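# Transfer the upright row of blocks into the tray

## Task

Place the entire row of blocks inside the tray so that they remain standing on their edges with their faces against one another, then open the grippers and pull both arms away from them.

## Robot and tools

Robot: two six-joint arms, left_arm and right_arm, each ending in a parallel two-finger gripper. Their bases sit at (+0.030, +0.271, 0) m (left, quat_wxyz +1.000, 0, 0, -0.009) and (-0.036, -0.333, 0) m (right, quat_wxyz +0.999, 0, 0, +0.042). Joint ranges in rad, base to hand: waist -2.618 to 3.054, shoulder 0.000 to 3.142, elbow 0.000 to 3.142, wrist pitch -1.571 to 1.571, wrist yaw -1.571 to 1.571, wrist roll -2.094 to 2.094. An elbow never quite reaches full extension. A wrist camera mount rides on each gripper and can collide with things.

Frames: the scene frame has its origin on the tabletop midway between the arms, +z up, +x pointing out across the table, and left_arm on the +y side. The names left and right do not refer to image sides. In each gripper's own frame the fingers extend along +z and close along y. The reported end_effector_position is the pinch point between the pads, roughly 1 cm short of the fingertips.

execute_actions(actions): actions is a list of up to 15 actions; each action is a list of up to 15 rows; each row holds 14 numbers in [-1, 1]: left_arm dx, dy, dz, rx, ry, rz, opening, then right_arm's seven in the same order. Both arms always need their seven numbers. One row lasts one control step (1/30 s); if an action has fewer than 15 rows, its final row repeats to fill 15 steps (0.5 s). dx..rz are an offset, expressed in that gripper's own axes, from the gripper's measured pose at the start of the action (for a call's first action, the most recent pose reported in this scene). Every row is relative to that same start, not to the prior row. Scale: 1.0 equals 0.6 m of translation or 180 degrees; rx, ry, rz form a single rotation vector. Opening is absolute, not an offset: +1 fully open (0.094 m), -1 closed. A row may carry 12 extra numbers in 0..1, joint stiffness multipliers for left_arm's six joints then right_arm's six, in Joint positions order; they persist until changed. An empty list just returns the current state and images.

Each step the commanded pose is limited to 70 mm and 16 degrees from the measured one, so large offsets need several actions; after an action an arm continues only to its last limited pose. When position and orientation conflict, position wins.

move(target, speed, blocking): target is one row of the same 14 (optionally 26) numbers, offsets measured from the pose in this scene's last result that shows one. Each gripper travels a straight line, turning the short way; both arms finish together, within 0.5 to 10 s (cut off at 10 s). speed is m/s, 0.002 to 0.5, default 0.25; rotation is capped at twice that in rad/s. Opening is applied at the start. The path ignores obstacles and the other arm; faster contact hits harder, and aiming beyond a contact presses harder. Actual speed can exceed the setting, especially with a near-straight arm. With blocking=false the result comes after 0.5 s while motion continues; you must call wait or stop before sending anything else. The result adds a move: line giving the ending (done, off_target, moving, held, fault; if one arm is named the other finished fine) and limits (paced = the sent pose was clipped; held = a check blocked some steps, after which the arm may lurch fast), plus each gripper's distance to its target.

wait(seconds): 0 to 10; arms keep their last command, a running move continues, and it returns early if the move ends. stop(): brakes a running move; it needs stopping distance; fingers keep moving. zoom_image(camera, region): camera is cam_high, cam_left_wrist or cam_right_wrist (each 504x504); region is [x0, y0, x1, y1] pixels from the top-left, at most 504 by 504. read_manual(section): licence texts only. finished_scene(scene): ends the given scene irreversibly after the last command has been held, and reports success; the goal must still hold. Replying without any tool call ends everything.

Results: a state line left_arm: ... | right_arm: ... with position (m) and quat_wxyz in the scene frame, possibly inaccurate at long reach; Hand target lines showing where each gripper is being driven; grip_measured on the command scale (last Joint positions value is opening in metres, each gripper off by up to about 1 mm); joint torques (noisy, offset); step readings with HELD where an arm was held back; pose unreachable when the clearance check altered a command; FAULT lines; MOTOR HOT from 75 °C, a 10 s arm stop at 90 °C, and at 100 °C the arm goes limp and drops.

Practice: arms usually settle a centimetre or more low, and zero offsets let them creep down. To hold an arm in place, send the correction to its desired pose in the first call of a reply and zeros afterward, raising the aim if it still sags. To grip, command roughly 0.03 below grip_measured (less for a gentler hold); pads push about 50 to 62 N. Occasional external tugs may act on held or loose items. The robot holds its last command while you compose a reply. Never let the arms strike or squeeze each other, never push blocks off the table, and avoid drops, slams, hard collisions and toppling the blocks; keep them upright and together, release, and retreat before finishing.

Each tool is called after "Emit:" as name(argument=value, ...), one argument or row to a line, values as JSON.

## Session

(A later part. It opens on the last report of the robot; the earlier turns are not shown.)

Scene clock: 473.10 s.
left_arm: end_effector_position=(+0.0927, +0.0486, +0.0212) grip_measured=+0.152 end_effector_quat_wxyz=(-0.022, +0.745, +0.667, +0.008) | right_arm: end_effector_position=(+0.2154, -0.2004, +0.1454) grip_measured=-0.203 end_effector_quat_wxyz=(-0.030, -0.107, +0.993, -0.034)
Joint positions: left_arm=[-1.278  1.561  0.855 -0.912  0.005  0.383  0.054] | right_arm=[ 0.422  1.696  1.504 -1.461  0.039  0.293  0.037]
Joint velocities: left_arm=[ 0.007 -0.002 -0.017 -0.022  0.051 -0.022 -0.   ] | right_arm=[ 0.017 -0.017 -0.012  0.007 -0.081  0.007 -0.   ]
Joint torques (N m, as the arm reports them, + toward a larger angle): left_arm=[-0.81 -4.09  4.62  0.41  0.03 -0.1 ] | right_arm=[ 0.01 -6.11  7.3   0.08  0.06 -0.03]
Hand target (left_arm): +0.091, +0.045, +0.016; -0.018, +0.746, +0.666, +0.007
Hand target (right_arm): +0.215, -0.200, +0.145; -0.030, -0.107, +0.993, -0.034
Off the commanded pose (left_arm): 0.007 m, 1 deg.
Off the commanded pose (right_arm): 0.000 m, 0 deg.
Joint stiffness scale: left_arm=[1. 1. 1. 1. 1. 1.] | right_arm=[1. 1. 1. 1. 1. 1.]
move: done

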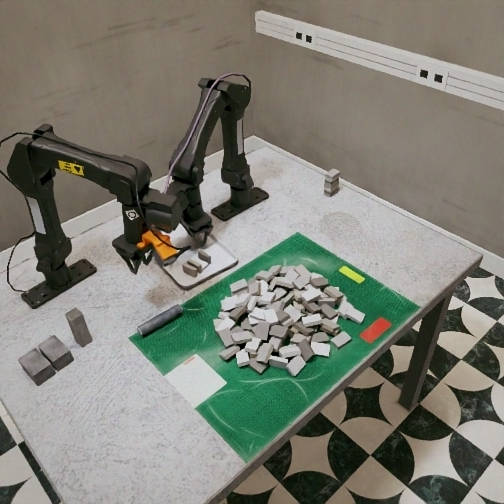

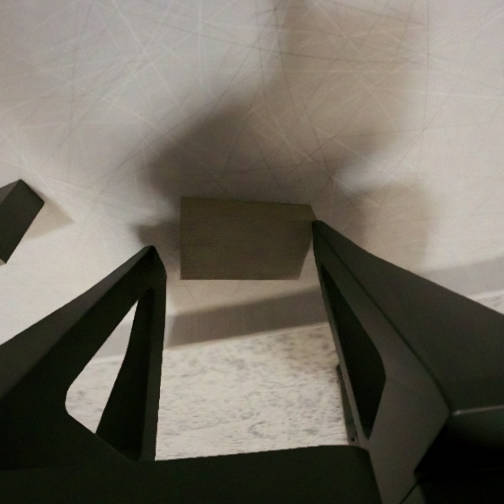

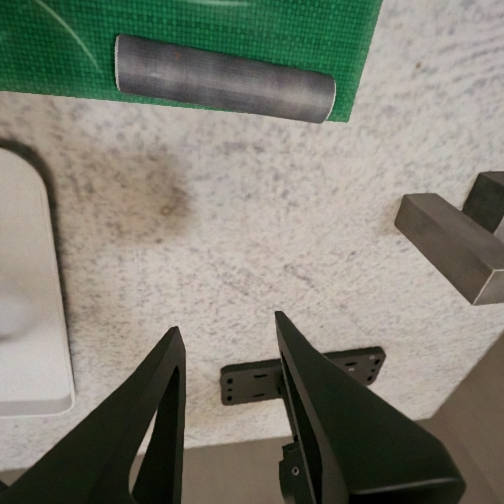

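Shift right (−gy) 4 mm, −gx 5 mm, down.

Emit:
move(
  target=[-0.012,-0.012,0.018,0,0,0,0.2,0,0,0,0,0,0,-0.2],
  speed=0.03,
)

Emit:
execute_actions(
  actions=[
    [[0,0,0,0,0,0,0.05,0,0,0,0,0,0,-0.2]],
    [[0,0,0,0,0,0,-0.05,0,0,0,0,0,0,-0.2]],
    [[0,0,0,0,0,0,-0.13,0,0,0,0,0,0,-0.2]],
    [[0,0,0,0,0,0,-0.13,0,0,0,0,0,0,-0.2]],
  ],
)

Scene clock: 475.70 s.
left_arm: end_effector_position=(+0.0885, +0.0413, +0.0152) grip_measured=+0.198 end_effector_quat_wxyz=(-0.017, +0.744, +0.668, +0.009) | right_arm: end_effector_position=(+0.2154, -0.2004, +0.1454) grip_measured=-0.203 end_effector_quat_wxyz=(-0.030, -0.107, +0.993, -0.034)
Joint positions: left_arm=[-1.307  1.587  0.855 -0.878  0.001  0.351  0.056] | right_arm=[ 0.422  1.696  1.504 -1.461  0.039  0.293  0.037]
Joint velocities: left_arm=[-0.007  0.002 -0.007  0.066  0.051 -0.051  0.001] | right_arm=[ 0.012 -0.012  0.012  0.007 -0.007 -0.066  0.   ]
Joint torques (N m, as the arm reports them, + toward a larger angle): left_arm=[-0.75 -4.69  4.34  0.2   0.08 -0.02] | right_arm=[-0.03 -6.09  7.28  0.08  0.08 -0.03]
Hand target (left_arm): +0.085, +0.043, +0.010; -0.022, +0.745, +0.667, +0.008
Hand target (right_arm): +0.215, -0.200, +0.145; -0.030, -0.107, +0.993, -0.034
Off the commanded pose (left_arm): 0.007 m, 1 deg.
Off the commanded pose (right_arm): 0.000 m, 0 deg.
Joint stiffness scale: left_arm=[1. 1. 1. 1. 1. 1.] | right_arm=[1. 1. 1. 1. 1. 1.]
move: done

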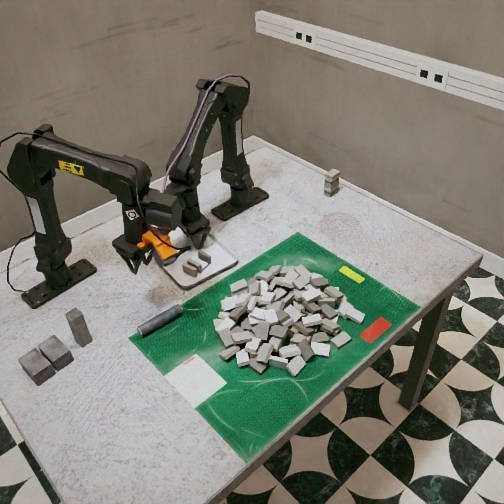

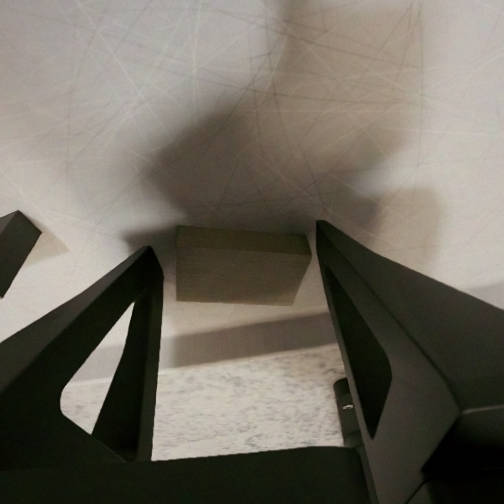

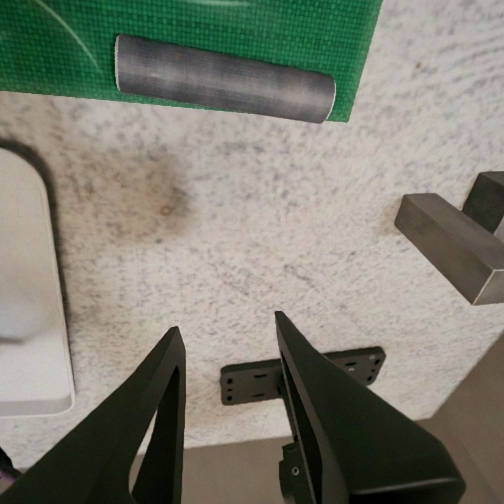

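Scene clock: 477.70 s.
left_arm: end_effector_position=(+0.0885, +0.0412, +0.0152) grip_measured=-0.076 end_effector_quat_wxyz=(-0.017, +0.744, +0.668, +0.009) | right_arm: end_effector_position=(+0.2154, -0.2004, +0.1454) grip_measured=-0.203 end_effector_quat_wxyz=(-0.030, -0.107, +0.993, -0.034)
Joint positions: left_arm=[-1.307  1.587  0.855 -0.877  0.001  0.351  0.043] | right_arm=[ 0.422  1.696  1.504 -1.461  0.039  0.293  0.037]
Joint velocities: left_arm=[-0.002 -0.012 -0.007 -0.037 -0.051  0.037 -0.001] | right_arm=[-0.012 -0.002 -0.007 -0.037 -0.037  0.007 -0.   ]
Joint torques (N m, as the arm reports them, + toward a larger angle): left_arm=[-0.09 -5.41  5.55  0.11  0.02 -0.01] | right_arm=[ 0.02 -6.1   7.32  0.08  0.08 -0.02]
Hand target (left_arm): +0.088, +0.041, +0.015; -0.017, +0.744, +0.668, +0.009
Hand target (right_arm): +0.215, -0.200, +0.145; -0.030, -0.107, +0.993, -0.034
Off the commanded pose (left_arm): 0.000 m, 0 deg.
Off the commanded pose (right_arm): 0.000 m, 0 deg.
Joint stiffness scale: left_arm=[1. 1. 1. 1. 1. 1.] | right_arm=[1. 1. 1. 1. 1. 1.]
Step readings (end_effector_position; steps 1 to 15: 1st action; 16 to 30: 2nd action; 31 to 45: 3rd action; 46 to 60: 4th action):
0: left_arm (+0.0885, +0.0413, +0.0152) | right_arm (+0.2154, -0.2004, +0.1454)
1: left_arm (+0.0885, +0.0413, +0.0152) | right_arm (+0.2154, -0.2004, +0.1454)
2: left_arm (+0.0885, +0.0413, +0.0152) | right_arm (+0.2154, -0.2004, +0.1454)
4: left_arm (+0.0885, +0.0413, +0.0152) | right_arm (+0.2154, -0.2004, +0.1454)
8: left_arm (+0.0885, +0.0413, +0.0152) | right_arm (+0.2154, -0.2004, +0.1454)
15: left_arm (+0.0885, +0.0413, +0.0152) | right_arm (+0.2154, -0.2004, +0.1454)
16: left_arm (+0.0885, +0.0413, +0.0152) | right_arm (+0.2154, -0.2004, +0.1454)
17: left_arm (+0.0885, +0.0412, +0.0152) | right_arm (+0.2154, -0.2004, +0.1454)
19: left_arm (+0.0885, +0.0412, +0.0152) | right_arm (+0.2154, -0.2004, +0.1454)
23: left_arm (+0.0885, +0.0412, +0.0152) | right_arm (+0.2154, -0.2004, +0.1454)
30: left_arm (+0.0885, +0.0412, +0.0152) | right_arm (+0.2154, -0.2004, +0.1454)
31: left_arm (+0.0885, +0.0412, +0.0152) | right_arm (+0.2154, -0.2004, +0.1454)
32: left_arm (+0.0885, +0.0412, +0.0152) | right_arm (+0.2154, -0.2004, +0.1454)
34: left_arm (+0.0885, +0.0412, +0.0152) | right_arm (+0.2154, -0.2004, +0.1454)
38: left_arm (+0.0885, +0.0412, +0.0152) | right_arm (+0.2154, -0.2004, +0.1454)
45: left_arm (+0.0885, +0.0412, +0.0152) | right_arm (+0.2154, -0.2004, +0.1454)
46: left_arm (+0.0885, +0.0412, +0.0152) | right_arm (+0.2154, -0.2004, +0.1454)
47: left_arm (+0.0885, +0.0412, +0.0152) | right_arm (+0.2154, -0.2004, +0.1454)
49: left_arm (+0.0885, +0.0412, +0.0152) | right_arm (+0.2154, -0.2004, +0.1454)
53: left_arm (+0.0885, +0.0412, +0.0152) | right_arm (+0.2154, -0.2004, +0.1454)
60: end_effector_position above

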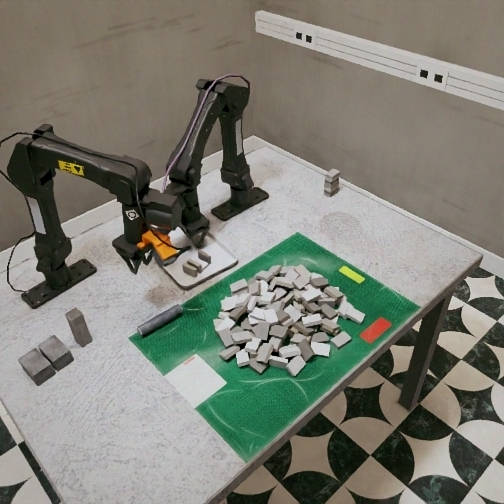

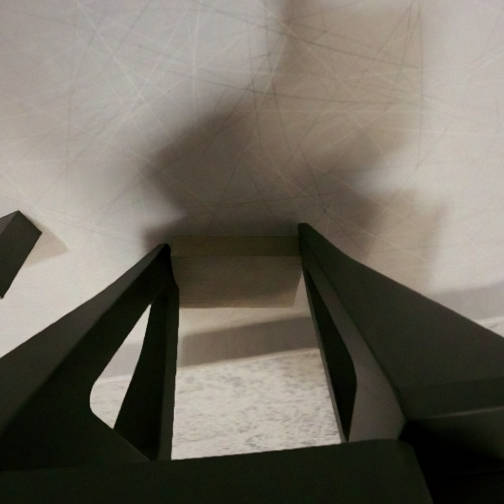

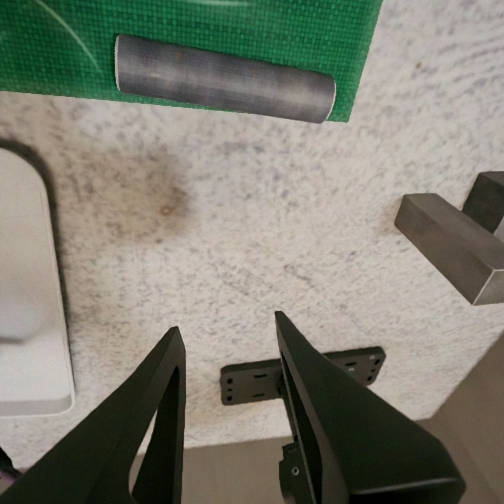

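Emit:
move(
  target=[0,0,-0.12,0,0,0,-0.13,0,0,0,0,0,0,-0.2],
  speed=0.1,
)

Emit:
move(
  target=[0.15,-0.1,-0.08,0,0,0,-0.13,0.047,0.3,0.06,0,0,0.29,-0.2],
  speed=0.2,
)

Scene clock: 482.37 s.
left_arm: end_effector_position=(+0.0876, +0.0447, +0.0744) grip_measured=-0.076 end_effector_quat_wxyz=(-0.035, +0.743, +0.668, +0.018) | right_arm: end_effector_position=(+0.2154, -0.2004, +0.1454) grip_measured=-0.203 end_effector_quat_wxyz=(-0.030, -0.107, +0.993, -0.034)
Joint positions: left_arm=[-1.307  1.525  1.044 -1.168  0.001  0.351  0.043] | right_arm=[ 0.422  1.696  1.504 -1.461  0.039  0.293  0.037]
Joint velocities: left_arm=[-0.012 -0.027 -0.012  0.037  0.022  0.037  0.001] | right_arm=[-0.017  0.012  0.012  0.022 -0.007  0.037 -0.001]
Joint torques (N m, as the arm reports them, + toward a larger angle): left_arm=[-0.06 -7.31  8.43 -0.07  0.02 -0.01] | right_arm=[-0.04 -6.08  7.29  0.08  0.07 -0.02]
Hand target (left_arm): +0.089, +0.040, +0.087; -0.017, +0.744, +0.668, +0.009
Hand target (right_arm): +0.215, -0.200, +0.145; -0.030, -0.107, +0.993, -0.034
Off the commanded pose (left_arm): 0.014 m, 2 deg.
Off the commanded pose (right_arm): 0.000 m, 0 deg.
Joint stiffness scale: left_arm=[1. 1. 1. 1. 1. 1.] | right_arm=[1. 1. 1. 1. 1. 1.]
move: off_target (left_arm)

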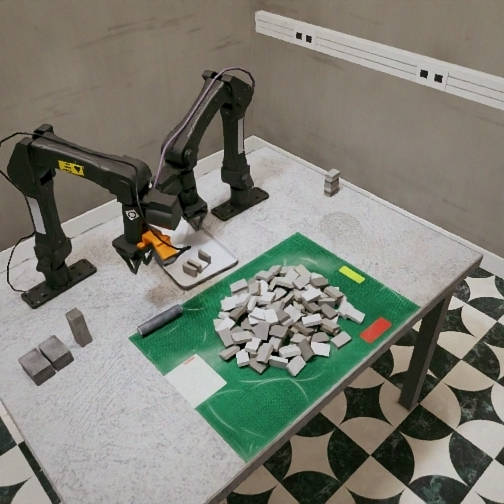

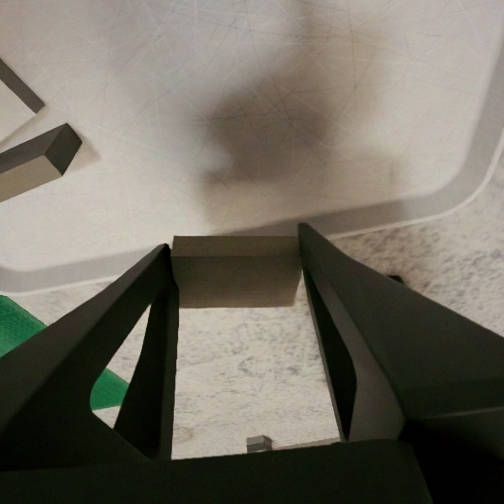

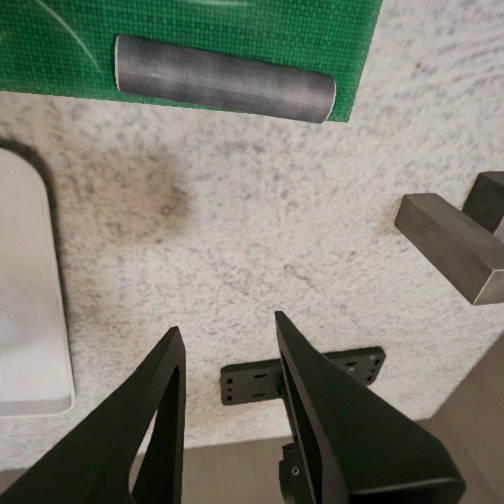

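Scene clock: 485.23 s.
left_arm: end_effector_position=(+0.0428, +0.1327, +0.1269) grip_measured=-0.076 end_effector_quat_wxyz=(-0.036, +0.741, +0.670, +0.023) | right_arm: end_effector_position=(+0.1374, -0.0447, +0.0909) grip_measured=-0.203 end_effector_quat_wxyz=(-0.021, +0.339, +0.938, -0.065)
Joint positions: left_arm=[-1.461  1.134  0.96  -1.482  0.006  0.193  0.043] | right_arm=[ 0.934  1.957  1.613 -1.362 -0.015  1.711  0.037]
Joint velocities: left_arm=[-0.002  0.007 -0.007 -0.066 -0.022 -0.081  0.   ] | right_arm=[ 0.002 -0.012 -0.012  0.007 -0.007  0.066 -0.   ]
Joint torques (N m, as the arm reports them, + toward a larger angle): left_arm=[-0.86 -3.72  5.77 -0.12  0.07 -0.05] | right_arm=[ 0.68 -7.97 10.48  0.05  0.06  0.04]
Hand target (left_arm): +0.040, +0.137, +0.129; -0.035, +0.743, +0.668, +0.018
Hand target (right_arm): +0.142, -0.033, +0.098; -0.016, +0.341, +0.939, -0.044
Off the commanded pose (left_arm): 0.007 m, 1 deg.
Off the commanded pose (right_arm): 0.018 m, 3 deg.
Joint stiffness scale: left_arm=[1. 1. 1. 1. 1. 1.] | right_arm=[1. 1. 1. 1. 1. 1.]
move: off_target (right_arm)

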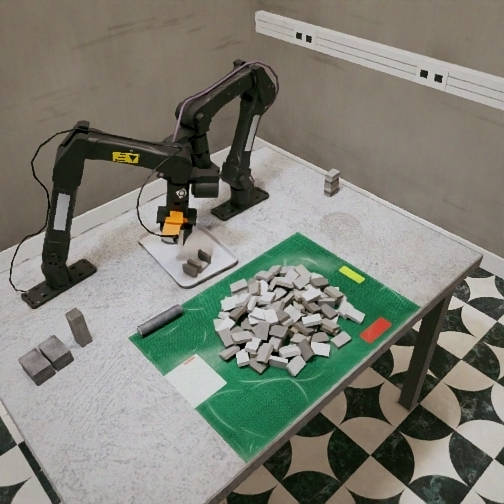

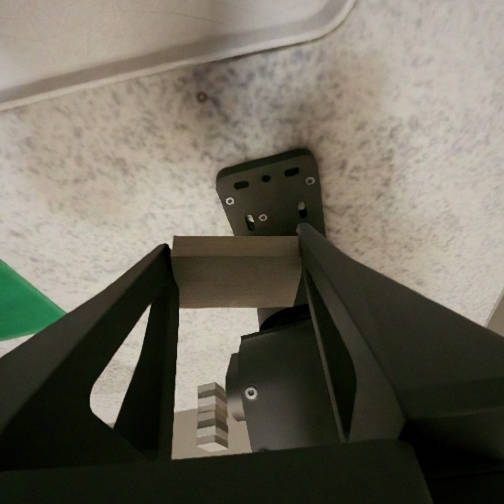

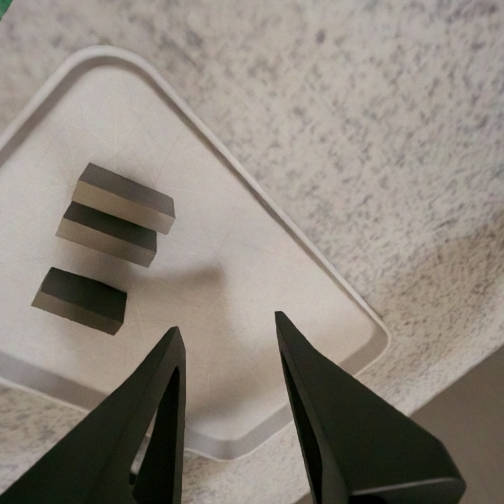

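Emit:
move(
  target=[0,0,0,0,0,0,-0.13,0,0.065,-0.1,-0.48,0,0,-0.2],
  speed=0.25,
)

Scene clock: 490.73 s.
left_arm: end_effector_position=(+0.0428, +0.1328, +0.1269) grip_measured=-0.076 end_effector_quat_wxyz=(-0.036, +0.741, +0.670, +0.023) | right_arm: end_effector_position=(+0.1679, -0.0070, +0.1569) grip_measured=-0.202 end_effector_quat_wxyz=(+0.205, +0.261, +0.726, +0.602)
Joint positions: left_arm=[-1.461  1.134  0.96  -1.482  0.006  0.192  0.043] | right_arm=[1.016 1.329 0.347 0.787 0.197 1.627 0.037]
Joint velocities: left_arm=[-0.002  0.002  0.002 -0.007  0.037 -0.022 -0.001] | right_arm=[ 0.002 -0.027 -0.007  0.022 -0.037  0.022  0.   ]
Joint torques (N m, as the arm reports them, + toward a larger angle): left_arm=[-0.03 -1.84  6.    0.05 -0.02  0.  ] | right_arm=[ 0.89 -2.7   5.87  2.36  0.2  -0.17]
Hand target (left_arm): +0.043, +0.133, +0.127; -0.036, +0.741, +0.670, +0.023
Hand target (right_arm): +0.165, -0.009, +0.150; +0.209, +0.257, +0.730, +0.598
Off the commanded pose (left_arm): 0.000 m, 0 deg.
Off the commanded pose (right_arm): 0.012 m, 2 deg.
Joint stiffness scale: left_arm=[1. 1. 1. 1. 1. 1.] | right_arm=[1. 1. 1. 1. 1. 1.]
move: off_target (right_arm)

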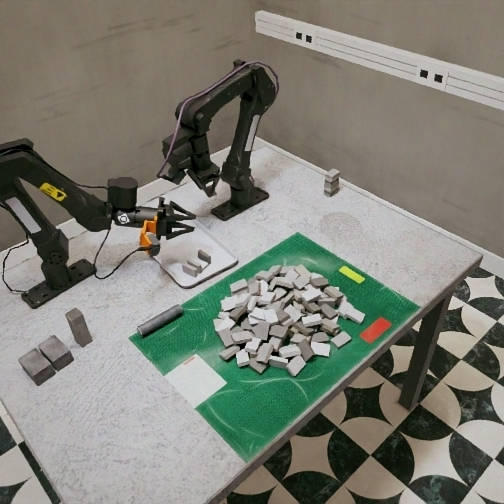

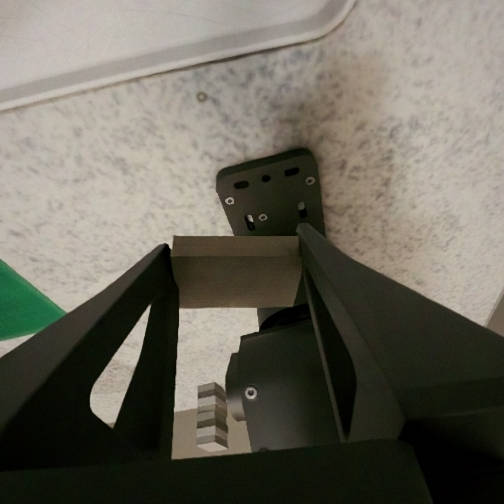

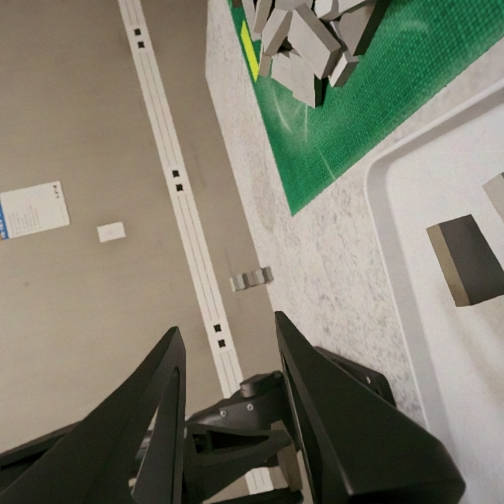

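Emit:
move(
  target=[-0.14,0.27,-0.04,0,0,-0.82,-0.13,0,-0.005,0,0,0,0,-0.2],
  speed=0.2,
)

Scene clock: 500.17 s.
left_arm: end_effector_position=(+0.1867, +0.0345, +0.1360) grip_measured=-0.075 end_effector_quat_wxyz=(+0.006, -0.428, +0.902, +0.053) | right_arm: end_effector_position=(+0.1690, -0.0078, +0.1570) grip_measured=-0.202 end_effector_quat_wxyz=(+0.206, +0.265, +0.724, +0.602)
Joint positions: left_arm=[-0.986  1.71   1.482 -1.445 -0.025 -1.893  0.043] | right_arm=[1.016 1.329 0.347 0.787 0.205 1.632 0.037]
Joint velocities: left_arm=[ 0.002 -0.002  0.012 -0.037  0.007  0.007 -0.   ] | right_arm=[-0.007 -0.002  0.017 -0.081  0.037  0.022 -0.   ]
Joint torques (N m, as the arm reports them, + toward a larger angle): left_arm=[ 0.74 -6.65  8.67  0.01 -0.1  -0.05] | right_arm=[ 0.06 -2.58  6.84  2.36 -0.01 -0.09]
Hand target (left_arm): +0.194, +0.031, +0.141; +0.012, -0.437, +0.899, +0.042
Hand target (right_arm): +0.168, -0.007, +0.154; +0.205, +0.261, +0.726, +0.602
Off the commanded pose (left_arm): 0.011 m, 2 deg.
Off the commanded pose (right_arm): 0.003 m, 1 deg.
Joint stiffness scale: left_arm=[1. 1. 1. 1. 1. 1.] | right_arm=[1. 1. 1. 1. 1. 1.]
move: off_target (left_arm)

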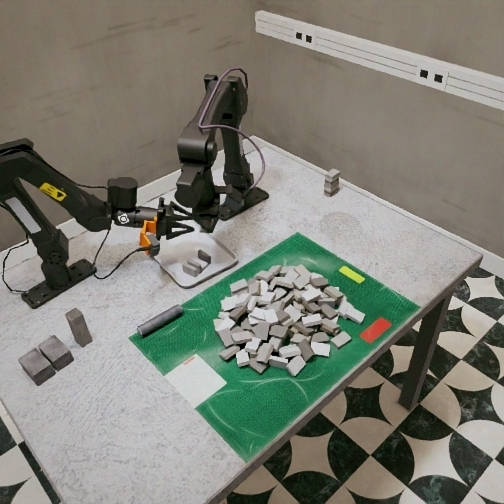

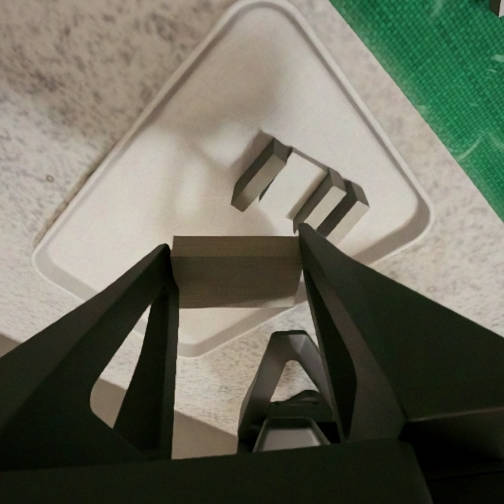

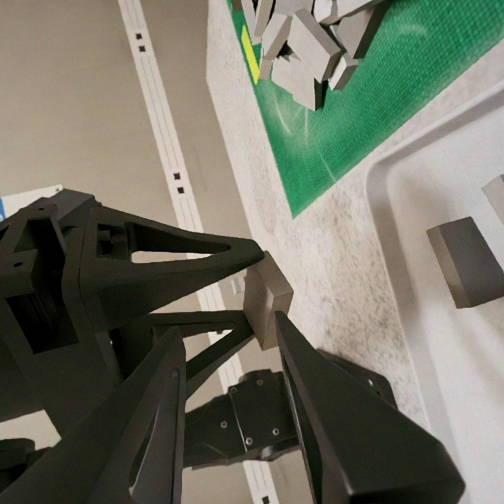

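Emit:
execute_actions(
  actions=[
    [[0,-0.02,-0.01,0,0,0,-0.13,0,-0.012,0,0,0,0,-0.2]],
    [[0,0,0,0,0,0,-0.13,0,0,0,0,0,0,-0.2]],
  ],
)

Scene clock: 503.27 s.
left_arm: end_effector_position=(+0.1913, +0.0272, +0.1345) grip_measured=-0.075 end_effector_quat_wxyz=(+0.005, -0.426, +0.903, +0.058) | right_arm: end_effector_position=(+0.1698, -0.0060, +0.1568) grip_measured=-0.202 end_effector_quat_wxyz=(+0.206, +0.265, +0.722, +0.606)
Joint positions: left_arm=[-0.986  1.754  1.526 -1.457 -0.024 -1.887  0.043] | right_arm=[1.016 1.348 0.347 0.815 0.205 1.633 0.037]
Joint velocities: left_arm=[-0.007 -0.007  0.002  0.022 -0.007 -0.022 -0.001] | right_arm=[ 0.002 -0.007 -0.017 -0.037 -0.007 -0.007 -0.001]
Joint torques (N m, as the arm reports them, + toward a larger angle): left_arm=[ 0.01 -7.43  6.07 -0.03 -0.01  0.02] | right_arm=[ 0.06 -3.44  7.52  2.17  0.08 -0.04]
Hand target (left_arm): +0.191, +0.027, +0.135; +0.005, -0.426, +0.903, +0.058
Hand target (right_arm): +0.170, -0.006, +0.157; +0.206, +0.265, +0.722, +0.606
Off the commanded pose (left_arm): 0.000 m, 0 deg.
Off the commanded pose (right_arm): 0.000 m, 0 deg.
Joint stiffness scale: left_arm=[1. 1. 1. 1. 1. 1.] | right_arm=[1. 1. 1. 1. 1. 1.]
Step readings (end_effector_position; steps 1 to 15: 1st action; 16 to 30: 2nd action):
0: left_arm (+0.1867, +0.0345, +0.1360) | right_arm (+0.1689, -0.0077, +0.1570)
1: left_arm (+0.1869, +0.0341, +0.1365) | right_arm (+0.1691, -0.0075, +0.1571)
2: left_arm (+0.1880, +0.0324, +0.1373) | right_arm (+0.1693, -0.0071, +0.1570)
4: left_arm (+0.1906, +0.0282, +0.1370) | right_arm (+0.1695, -0.0066, +0.1557)
8: left_arm (+0.1913, +0.0272, +0.1346) | right_arm (+0.1697, -0.0063, +0.1554)
15: left_arm (+0.1913, +0.0272, +0.1345) | right_arm (+0.1698, -0.0060, +0.1568)
16: left_arm (+0.1913, +0.0272, +0.1345) | right_arm (+0.1698, -0.0060, +0.1568)
17: left_arm (+0.1913, +0.0272, +0.1345) | right_arm (+0.1698, -0.0060, +0.1568)
19: left_arm (+0.1913, +0.0272, +0.1345) | right_arm (+0.1698, -0.0060, +0.1568)
23: left_arm (+0.1913, +0.0272, +0.1345) | right_arm (+0.1698, -0.0060, +0.1568)
30: end_effector_position above

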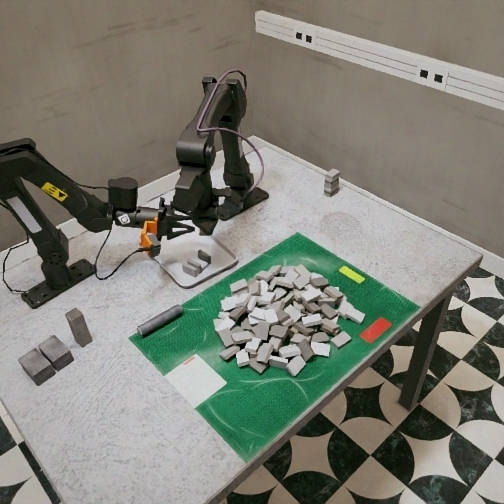

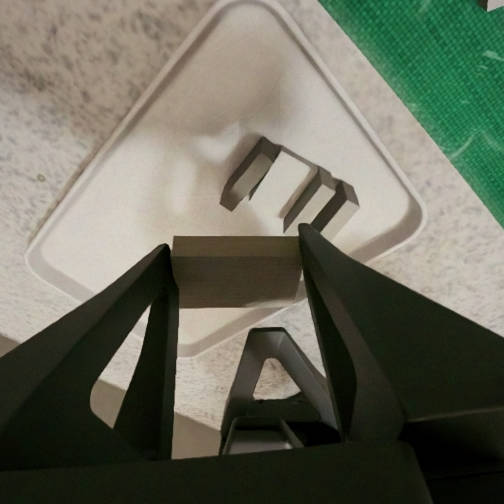

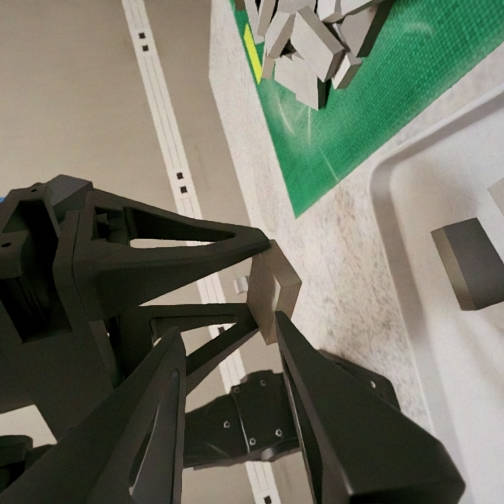

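Right needs to go down ~2 cm.

Emit:
execute_actions(
  actions=[
    [[0,-0.012,0,0,0,0,-0.13,0,-0.035,0,0,0,0,-0.2]],
    [[0,0,0,0,0,0,-0.13,0,0,0,0,0,0,-0.2]],
  ],
)

Scene clock: 505.37 s.
left_arm: end_effector_position=(+0.1915, +0.0269, +0.1277) grip_measured=-0.075 end_effector_quat_wxyz=(+0.003, -0.424, +0.903, +0.070) | right_arm: end_effector_position=(+0.1691, -0.0075, +0.1373) grip_measured=-0.202 end_effector_quat_wxyz=(+0.205, +0.266, +0.724, +0.603)
Joint positions: left_arm=[-0.986  1.779  1.526 -1.457 -0.024 -1.885  0.043] | right_arm=[1.016 1.433 0.305 0.935 0.205 1.634 0.037]
Joint velocities: left_arm=[-0.017  0.007  0.002  0.022  0.037  0.037  0.001] | right_arm=[ 0.012  0.012 -0.007  0.007 -0.022 -0.007 -0.001]
Joint torques (N m, as the arm reports them, + toward a larger angle): left_arm=[-0.05 -7.63  5.95 -0.05 -0.03  0.  ] | right_arm=[ 0.04 -3.62  6.95  2.16  0.07 -0.04]
Hand target (left_arm): +0.191, +0.027, +0.128; +0.003, -0.424, +0.903, +0.070
Hand target (right_arm): +0.169, -0.008, +0.137; +0.205, +0.266, +0.724, +0.603
Off the commanded pose (left_arm): 0.000 m, 0 deg.
Off the commanded pose (right_arm): 0.000 m, 0 deg.
Joint stiffness scale: left_arm=[1. 1. 1. 1. 1. 1.] | right_arm=[1. 1. 1. 1. 1. 1.]
Step readings (end_effector_position; steps 1 to 15: 1st action; 16 to 30: 2nd action):
0: left_arm (+0.1913, +0.0272, +0.1345) | right_arm (+0.1698, -0.0060, +0.1568)
1: left_arm (+0.1913, +0.0271, +0.1340) | right_arm (+0.1699, -0.0059, +0.1563)
2: left_arm (+0.1913, +0.0271, +0.1333) | right_arm (+0.1700, -0.0057, +0.1542)
4: left_arm (+0.1914, +0.0270, +0.1308) | right_arm (+0.1695, -0.0066, +0.1427)
8: left_arm (+0.1915, +0.0269, +0.1278) | right_arm (+0.1683, -0.0089, +0.1299)
15: left_arm (+0.1915, +0.0269, +0.1277) | right_arm (+0.1690, -0.0076, +0.1372)
16: left_arm (+0.1915, +0.0269, +0.1277) | right_arm (+0.1691, -0.0075, +0.1373)
17: left_arm (+0.1915, +0.0269, +0.1277) | right_arm (+0.1691, -0.0075, +0.1373)
19: left_arm (+0.1915, +0.0269, +0.1277) | right_arm (+0.1691, -0.0075, +0.1373)
23: left_arm (+0.1915, +0.0269, +0.1277) | right_arm (+0.1691, -0.0075, +0.1373)
30: end_effector_position above

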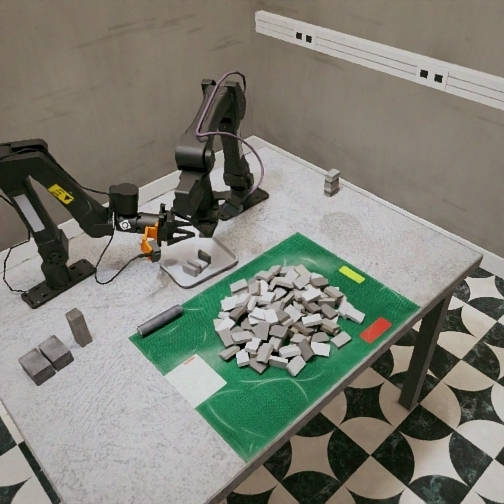

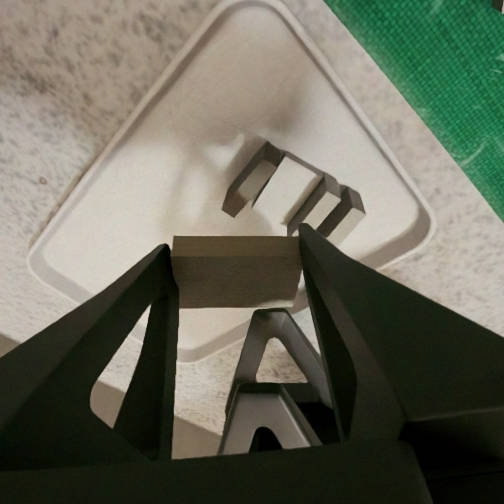

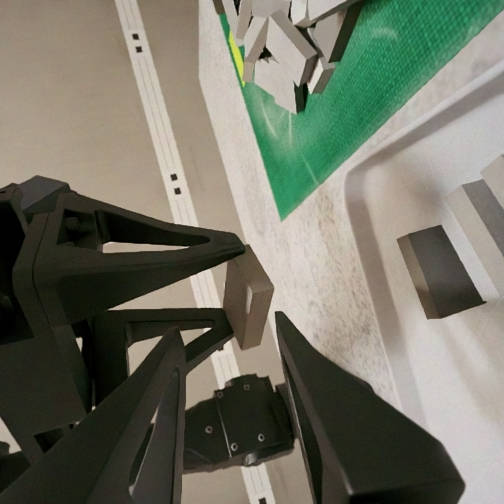

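Emit:
execute_actions(
  actions=[
    [[0,-0.014,-0.03,0.038,0,0,-0.13,0,0.008,0,0,0,0,-0.2]],
    [[0,0,0,0,0,0,-0.13,0,0,0,0,0,0,-0.2]],
  ],
)

Scene clock: 508.37 s.
left_arm: end_effector_position=(+0.1995, +0.0203, +0.1374) grip_measured=-0.075 end_effector_quat_wxyz=(+0.020, -0.425, +0.904, +0.031) | right_arm: end_effector_position=(+0.1688, -0.0081, +0.1342) grip_measured=-0.202 end_effector_quat_wxyz=(+0.205, +0.266, +0.728, +0.598)
Joint positions: left_arm=[-0.989  1.739  1.524 -1.412 -0.047 -1.889  0.043] | right_arm=[1.016 1.433 0.305 0.922 0.205 1.634 0.037]
Joint velocities: left_arm=[-0.002  0.002 -0.007 -0.051 -0.081  0.051 -0.   ] | right_arm=[-0.007 -0.002  0.007  0.051  0.051  0.022  0.   ]
Joint torques (N m, as the arm reports them, + toward a larger angle): left_arm=[-0.11 -7.39  6.08  0.07 -0.06  0.  ] | right_arm=[ 0.04 -3.66  6.99  2.16  0.08 -0.03]
Hand target (left_arm): +0.200, +0.020, +0.137; +0.020, -0.425, +0.904, +0.031
Hand target (right_arm): +0.169, -0.008, +0.134; +0.205, +0.266, +0.728, +0.598
Off the commanded pose (left_arm): 0.000 m, 0 deg.
Off the commanded pose (right_arm): 0.000 m, 0 deg.
Joint stiffness scale: left_arm=[1. 1. 1. 1. 1. 1.] | right_arm=[1. 1. 1. 1. 1. 1.]
Step readings (end_effector_position; steps 1 to 15: 1st action; 16 to 30: 2nd action):
0: left_arm (+0.1915, +0.0269, +0.1277) | right_arm (+0.1691, -0.0075, +0.1373)
1: left_arm (+0.1923, +0.0264, +0.1282) | right_arm (+0.1690, -0.0076, +0.1370)
2: left_arm (+0.1938, +0.0252, +0.1291) | right_arm (+0.1690, -0.0077, +0.1367)
4: left_arm (+0.1960, +0.0231, +0.1327) | right_arm (+0.1689, -0.0078, +0.1357)
8: left_arm (+0.1981, +0.0215, +0.1375) | right_arm (+0.1688, -0.0080, +0.1348)
15: left_arm (+0.1996, +0.0203, +0.1374) | right_arm (+0.1688, -0.0081, +0.1342)
16: left_arm (+0.1996, +0.0203, +0.1374) | right_arm (+0.1688, -0.0081, +0.1342)
17: left_arm (+0.1996, +0.0203, +0.1374) | right_arm (+0.1688, -0.0081, +0.1342)
19: left_arm (+0.1995, +0.0203, +0.1374) | right_arm (+0.1688, -0.0081, +0.1342)
23: left_arm (+0.1995, +0.0203, +0.1374) | right_arm (+0.1688, -0.0081, +0.1342)
30: end_effector_position above

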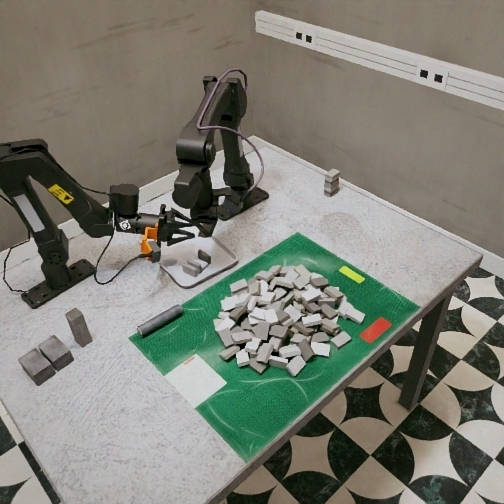

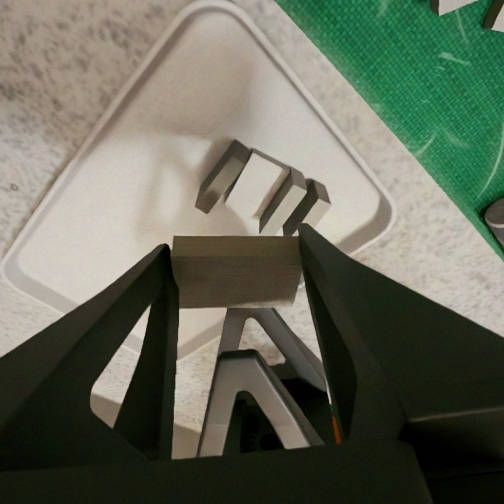

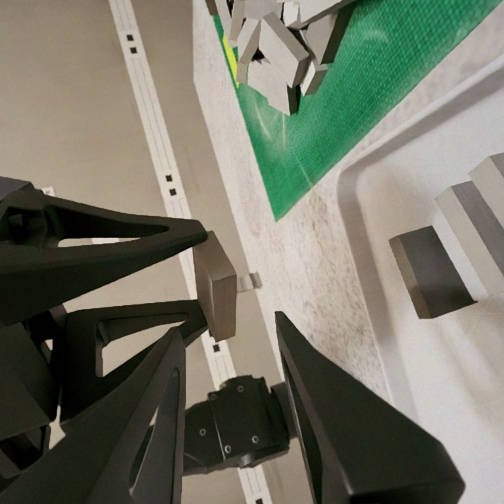

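Emit:
execute_actions(
  actions=[],
)

Scene clock: 515.17 s.
left_arm: end_effector_position=(+0.1995, +0.0203, +0.1374) grip_measured=-0.075 end_effector_quat_wxyz=(+0.020, -0.425, +0.904, +0.031) | right_arm: end_effector_position=(+0.1688, -0.0081, +0.1342) grip_measured=-0.202 end_effector_quat_wxyz=(+0.205, +0.266, +0.728, +0.598)
Joint positions: left_arm=[-0.989  1.739  1.524 -1.412 -0.047 -1.889  0.043] | right_arm=[1.016 1.433 0.305 0.922 0.205 1.634 0.037]
Joint velocities: left_arm=[-0.012 -0.007 -0.012 -0.007  0.037  0.051 -0.001] | right_arm=[ 0.007  0.007 -0.007 -0.037 -0.051  0.022 -0.   ]
Joint torques (N m, as the arm reports them, + toward a larger angle): left_arm=[-0.08 -7.31  6.12  0.1  -0.01 -0.01] | right_arm=[ 0.01 -3.65  6.96  2.16  0.08 -0.03]
Hand target (left_arm): +0.200, +0.020, +0.137; +0.020, -0.425, +0.904, +0.031
Hand target (right_arm): +0.169, -0.008, +0.134; +0.205, +0.266, +0.728, +0.598
Off the commanded pose (left_arm): 0.000 m, 0 deg.
Off the commanded pose (right_arm): 0.000 m, 0 deg.
Joint stiffness scale: left_arm=[1. 1. 1. 1. 1. 1.] | right_arm=[1. 1. 1. 1. 1. 1.]

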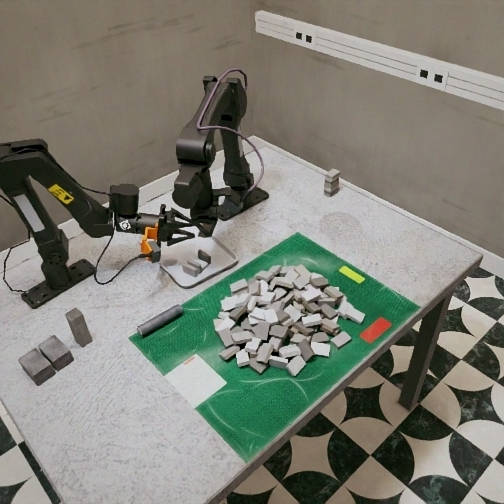

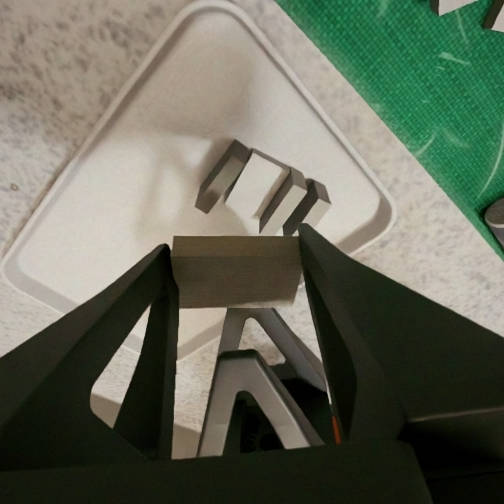

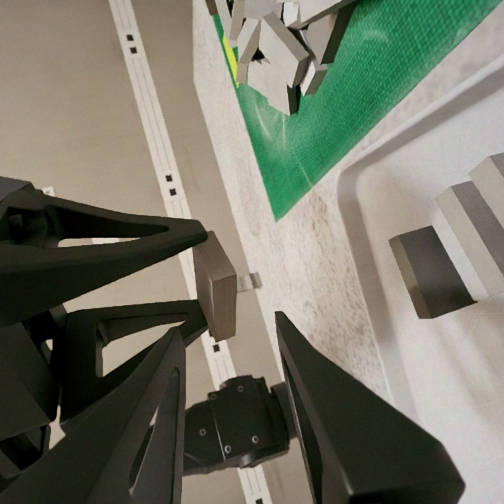

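Emit:
move(
  target=[0.045,0,0.006,0,0,0,-0.13,0,0,0,0,0,0,-0.2],
  speed=0.03,
)

Scene clock: 517.80 s.
left_arm: end_effector_position=(+0.1819, +0.0070, +0.1289) grip_measured=-0.075 end_effector_quat_wxyz=(+0.019, -0.426, +0.904, +0.041) | right_arm: end_effector_position=(+0.1688, -0.0081, +0.1342) grip_measured=-0.202 end_effector_quat_wxyz=(+0.204, +0.266, +0.728, +0.598)
Joint positions: left_arm=[-1.058  1.768  1.524 -1.406 -0.042 -1.96   0.043] | right_arm=[1.016 1.433 0.305 0.922 0.205 1.635 0.037]
Joint velocities: left_arm=[ 0.012 -0.002  0.012 -0.037 -0.066  0.007  0.   ] | right_arm=[-0.002  0.007  0.002  0.037 -0.037 -0.007 -0.   ]
Joint torques (N m, as the arm reports them, + toward a larger angle): left_arm=[-0.82 -7.19  7.99  0.12 -0.03 -0.03] | right_arm=[-0.02 -3.66  6.9   2.17  0.07 -0.02]
Hand target (left_arm): +0.182, -0.000, +0.132; +0.020, -0.425, +0.904, +0.030
Hand target (right_arm): +0.169, -0.008, +0.134; +0.205, +0.266, +0.728, +0.598
Off the commanded pose (left_arm): 0.008 m, 1 deg.
Off the commanded pose (right_arm): 0.000 m, 0 deg.
Joint stiffness scale: left_arm=[1. 1. 1. 1. 1. 1.] | right_arm=[1. 1. 1. 1. 1. 1.]
move: done

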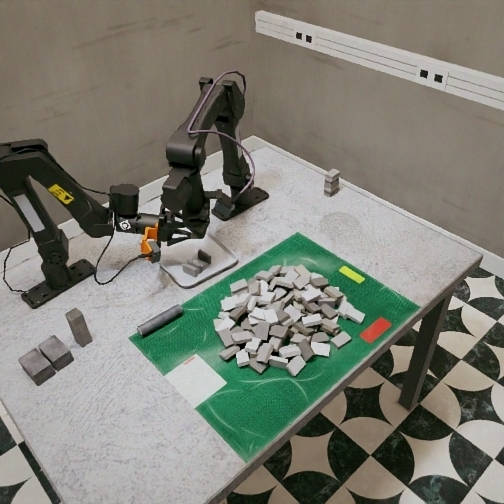

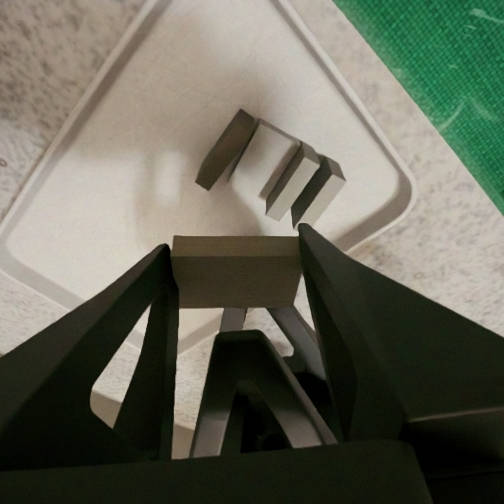

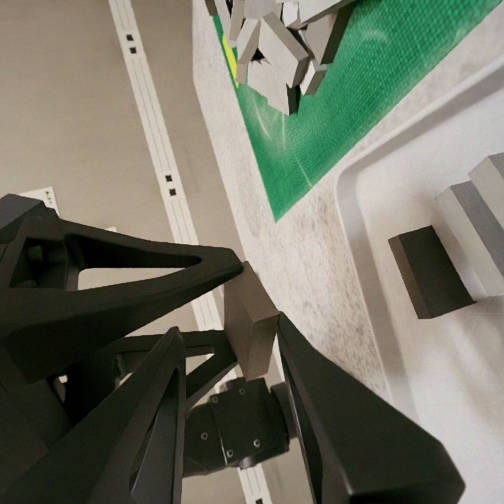

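Emit:
execute_actions(
  actions=[
    [[0,0,-0.018,0,0,0,-0.13,0,0,0,0,0,0,-0.2]],
    [[0.02,0,0,0,0,0,-0.13,0,0,0,0,0,0,-0.2]],
  ],
)

Scene clock: 520.77 s.
left_arm: end_effector_position=(+0.1744, +0.0040, +0.1301) grip_measured=-0.075 end_effector_quat_wxyz=(+0.019, -0.428, +0.903, +0.048) | right_arm: end_effector_position=(+0.1686, -0.0084, +0.1328) grip_measured=-0.202 end_effector_quat_wxyz=(+0.204, +0.267, +0.729, +0.596)
Joint positions: left_arm=[-1.084  1.78   1.541 -1.428 -0.041 -1.989  0.043] | right_arm=[1.016 1.433 0.305 0.916 0.205 1.636 0.037]
Joint velocities: left_arm=[-0.007  0.012 -0.007 -0.11  -0.007  0.007  0.001] | right_arm=[-0.007 -0.002 -0.012 -0.037 -0.081 -0.037  0.001]
Joint torques (N m, as the arm reports them, + toward a larger angle): left_arm=[-0.6  -7.17  7.65 -0.02 -0.02 -0.05] | right_arm=[ 0.   -3.64  6.9   2.21  0.08 -0.04]
Hand target (left_arm): +0.174, -0.001, +0.133; +0.019, -0.427, +0.903, +0.043
Hand target (right_arm): +0.169, -0.008, +0.134; +0.204, +0.266, +0.728, +0.598
Off the commanded pose (left_arm): 0.006 m, 1 deg.
Off the commanded pose (right_arm): 0.001 m, 0 deg.
Joint stiffness scale: left_arm=[1. 1. 1. 1. 1. 1.] | right_arm=[1. 1. 1. 1. 1. 1.]
Step readings (end_effector_position; steps 1 to 15: 1st action; 16 to 30: 2nd action):
0: left_arm (+0.1819, +0.0070, +0.1289) | right_arm (+0.1688, -0.0081, +0.1342)
1: left_arm (+0.1818, +0.0072, +0.1295) | right_arm (+0.1688, -0.0081, +0.1342)
2: left_arm (+0.1818, +0.0072, +0.1304) | right_arm (+0.1688, -0.0081, +0.1342)
4: left_arm (+0.1820, +0.0068, +0.1323) | right_arm (+0.1688, -0.0081, +0.1342)
8: left_arm (+0.1819, +0.0070, +0.1333) | right_arm (+0.1688, -0.0081, +0.1342)
15: left_arm (+0.1814, +0.0080, +0.1333) | right_arm (+0.1688, -0.0081, +0.1342)
16: left_arm (+0.1808, +0.0076, +0.1330) | right_arm (+0.1688, -0.0081, +0.1342)
17: left_arm (+0.1796, +0.0069, +0.1326) | right_arm (+0.1688, -0.0081, +0.1342)
19: left_arm (+0.1764, +0.0051, +0.1312) | right_arm (+0.1688, -0.0081, +0.1342)
23: left_arm (+0.1745, +0.0040, +0.1301) | right_arm (+0.1686, -0.0084, +0.1328)
30: end_effector_position above

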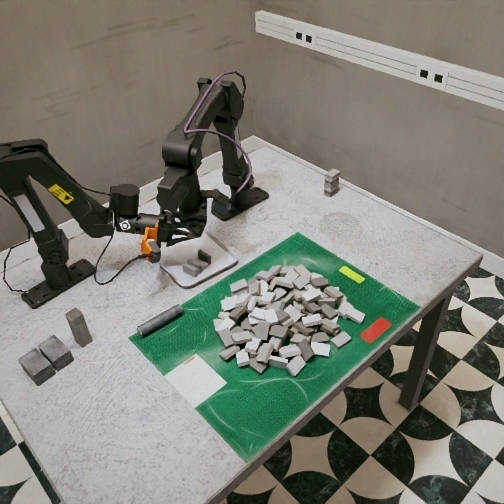

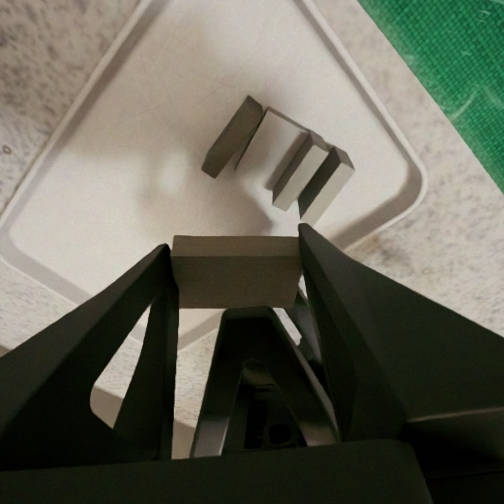

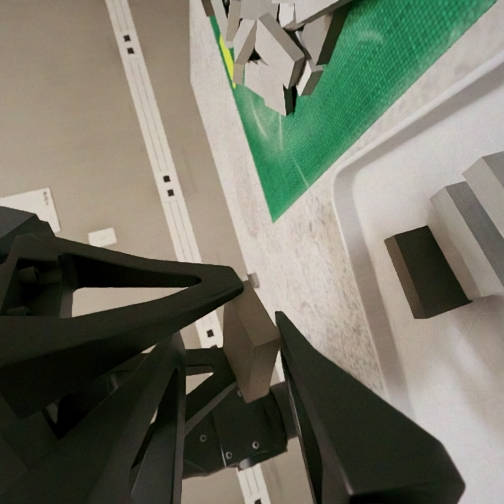

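Emit:
execute_actions(
  actions=[
    [[-0.012,0,-0.01,0,0,0,-0.13,0,0,0,0,0,0,-0.2]],
    [[0,0,0,0,0,0,-0.13,0,-0.02,0,0,0,0,-0.2]],
    [[0,0,0,0,0,0,-0.13,0,0,0,0,0,0,-0.2]],
  ],
)

Scene clock: 524.03 s.
left_arm: end_effector_position=(+0.1765, +0.0057, +0.1301) grip_measured=-0.075 end_effector_quat_wxyz=(+0.018, -0.426, +0.903, +0.050) | right_arm: end_effector_position=(+0.1691, -0.0074, +0.1254) grip_measured=-0.202 end_effector_quat_wxyz=(+0.204, +0.267, +0.728, +0.597)
Joint positions: left_arm=[-1.074  1.78   1.541 -1.43  -0.039 -1.976  0.043] | right_arm=[1.016 1.485 0.293 0.982 0.205 1.637 0.037]
Joint velocities: left_arm=[ 0.007 -0.012 -0.002 -0.037 -0.037 -0.022  0.   ] | right_arm=[-0.012  0.002  0.007  0.037  0.007 -0.051  0.   ]
Joint torques (N m, as the arm reports them, + toward a larger angle): left_arm=[ 0.   -7.64  6.02  0.03 -0.02 -0.02] | right_arm=[ 0.04 -3.88  6.55  2.16  0.09 -0.04]
Hand target (left_arm): +0.177, +0.006, +0.130; +0.018, -0.426, +0.903, +0.050
Hand target (right_arm): +0.169, -0.007, +0.125; +0.204, +0.267, +0.728, +0.597
Off the commanded pose (left_arm): 0.000 m, 0 deg.
Off the commanded pose (right_arm): 0.000 m, 0 deg.
Joint stiffness scale: left_arm=[1. 1. 1. 1. 1. 1.] | right_arm=[1. 1. 1. 1. 1. 1.]
Step readings (end_effector_position; steps 1 to 15: 1st action; 16 to 30: 2nd action; 31 to 45: 3rd action):
0: left_arm (+0.1744, +0.0040, +0.1301) | right_arm (+0.1686, -0.0084, +0.1328)
1: left_arm (+0.1745, +0.0041, +0.1301) | right_arm (+0.1686, -0.0084, +0.1328)
2: left_arm (+0.1748, +0.0043, +0.1301) | right_arm (+0.1686, -0.0084, +0.1328)
4: left_arm (+0.1758, +0.0049, +0.1301) | right_arm (+0.1686, -0.0084, +0.1328)
8: left_arm (+0.1765, +0.0057, +0.1301) | right_arm (+0.1686, -0.0084, +0.1328)
15: left_arm (+0.1765, +0.0057, +0.1301) | right_arm (+0.1686, -0.0084, +0.1328)
16: left_arm (+0.1765, +0.0057, +0.1301) | right_arm (+0.1688, -0.0081, +0.1324)
17: left_arm (+0.1765, +0.0057, +0.1301) | right_arm (+0.1691, -0.0075, +0.1311)
19: left_arm (+0.1765, +0.0057, +0.1301) | right_arm (+0.1691, -0.0075, +0.1253)
23: left_arm (+0.1765, +0.0057, +0.1301) | right_arm (+0.1687, -0.0082, +0.1212)
30: left_arm (+0.1765, +0.0057, +0.1301) | right_arm (+0.1691, -0.0074, +0.1254)
31: left_arm (+0.1765, +0.0057, +0.1301) | right_arm (+0.1691, -0.0074, +0.1254)
32: left_arm (+0.1765, +0.0057, +0.1301) | right_arm (+0.1691, -0.0074, +0.1254)
34: left_arm (+0.1765, +0.0057, +0.1301) | right_arm (+0.1691, -0.0074, +0.1254)
38: left_arm (+0.1765, +0.0057, +0.1301) | right_arm (+0.1691, -0.0074, +0.1254)
45: end_effector_position above

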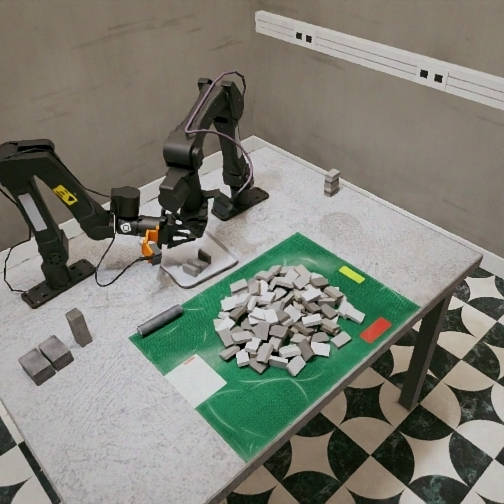

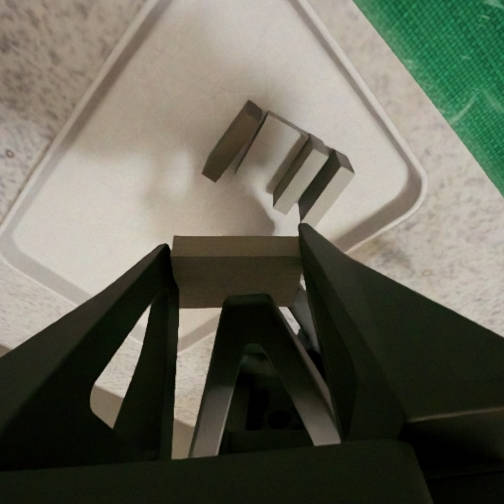

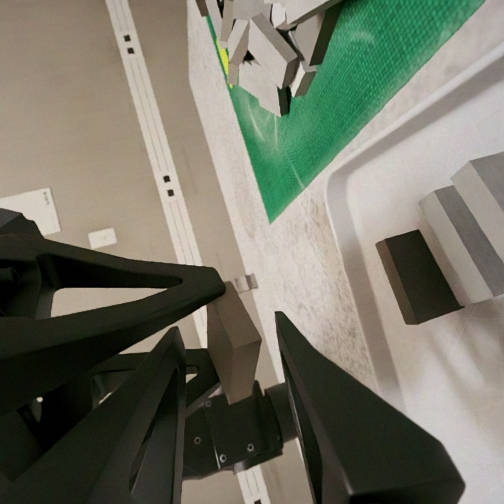

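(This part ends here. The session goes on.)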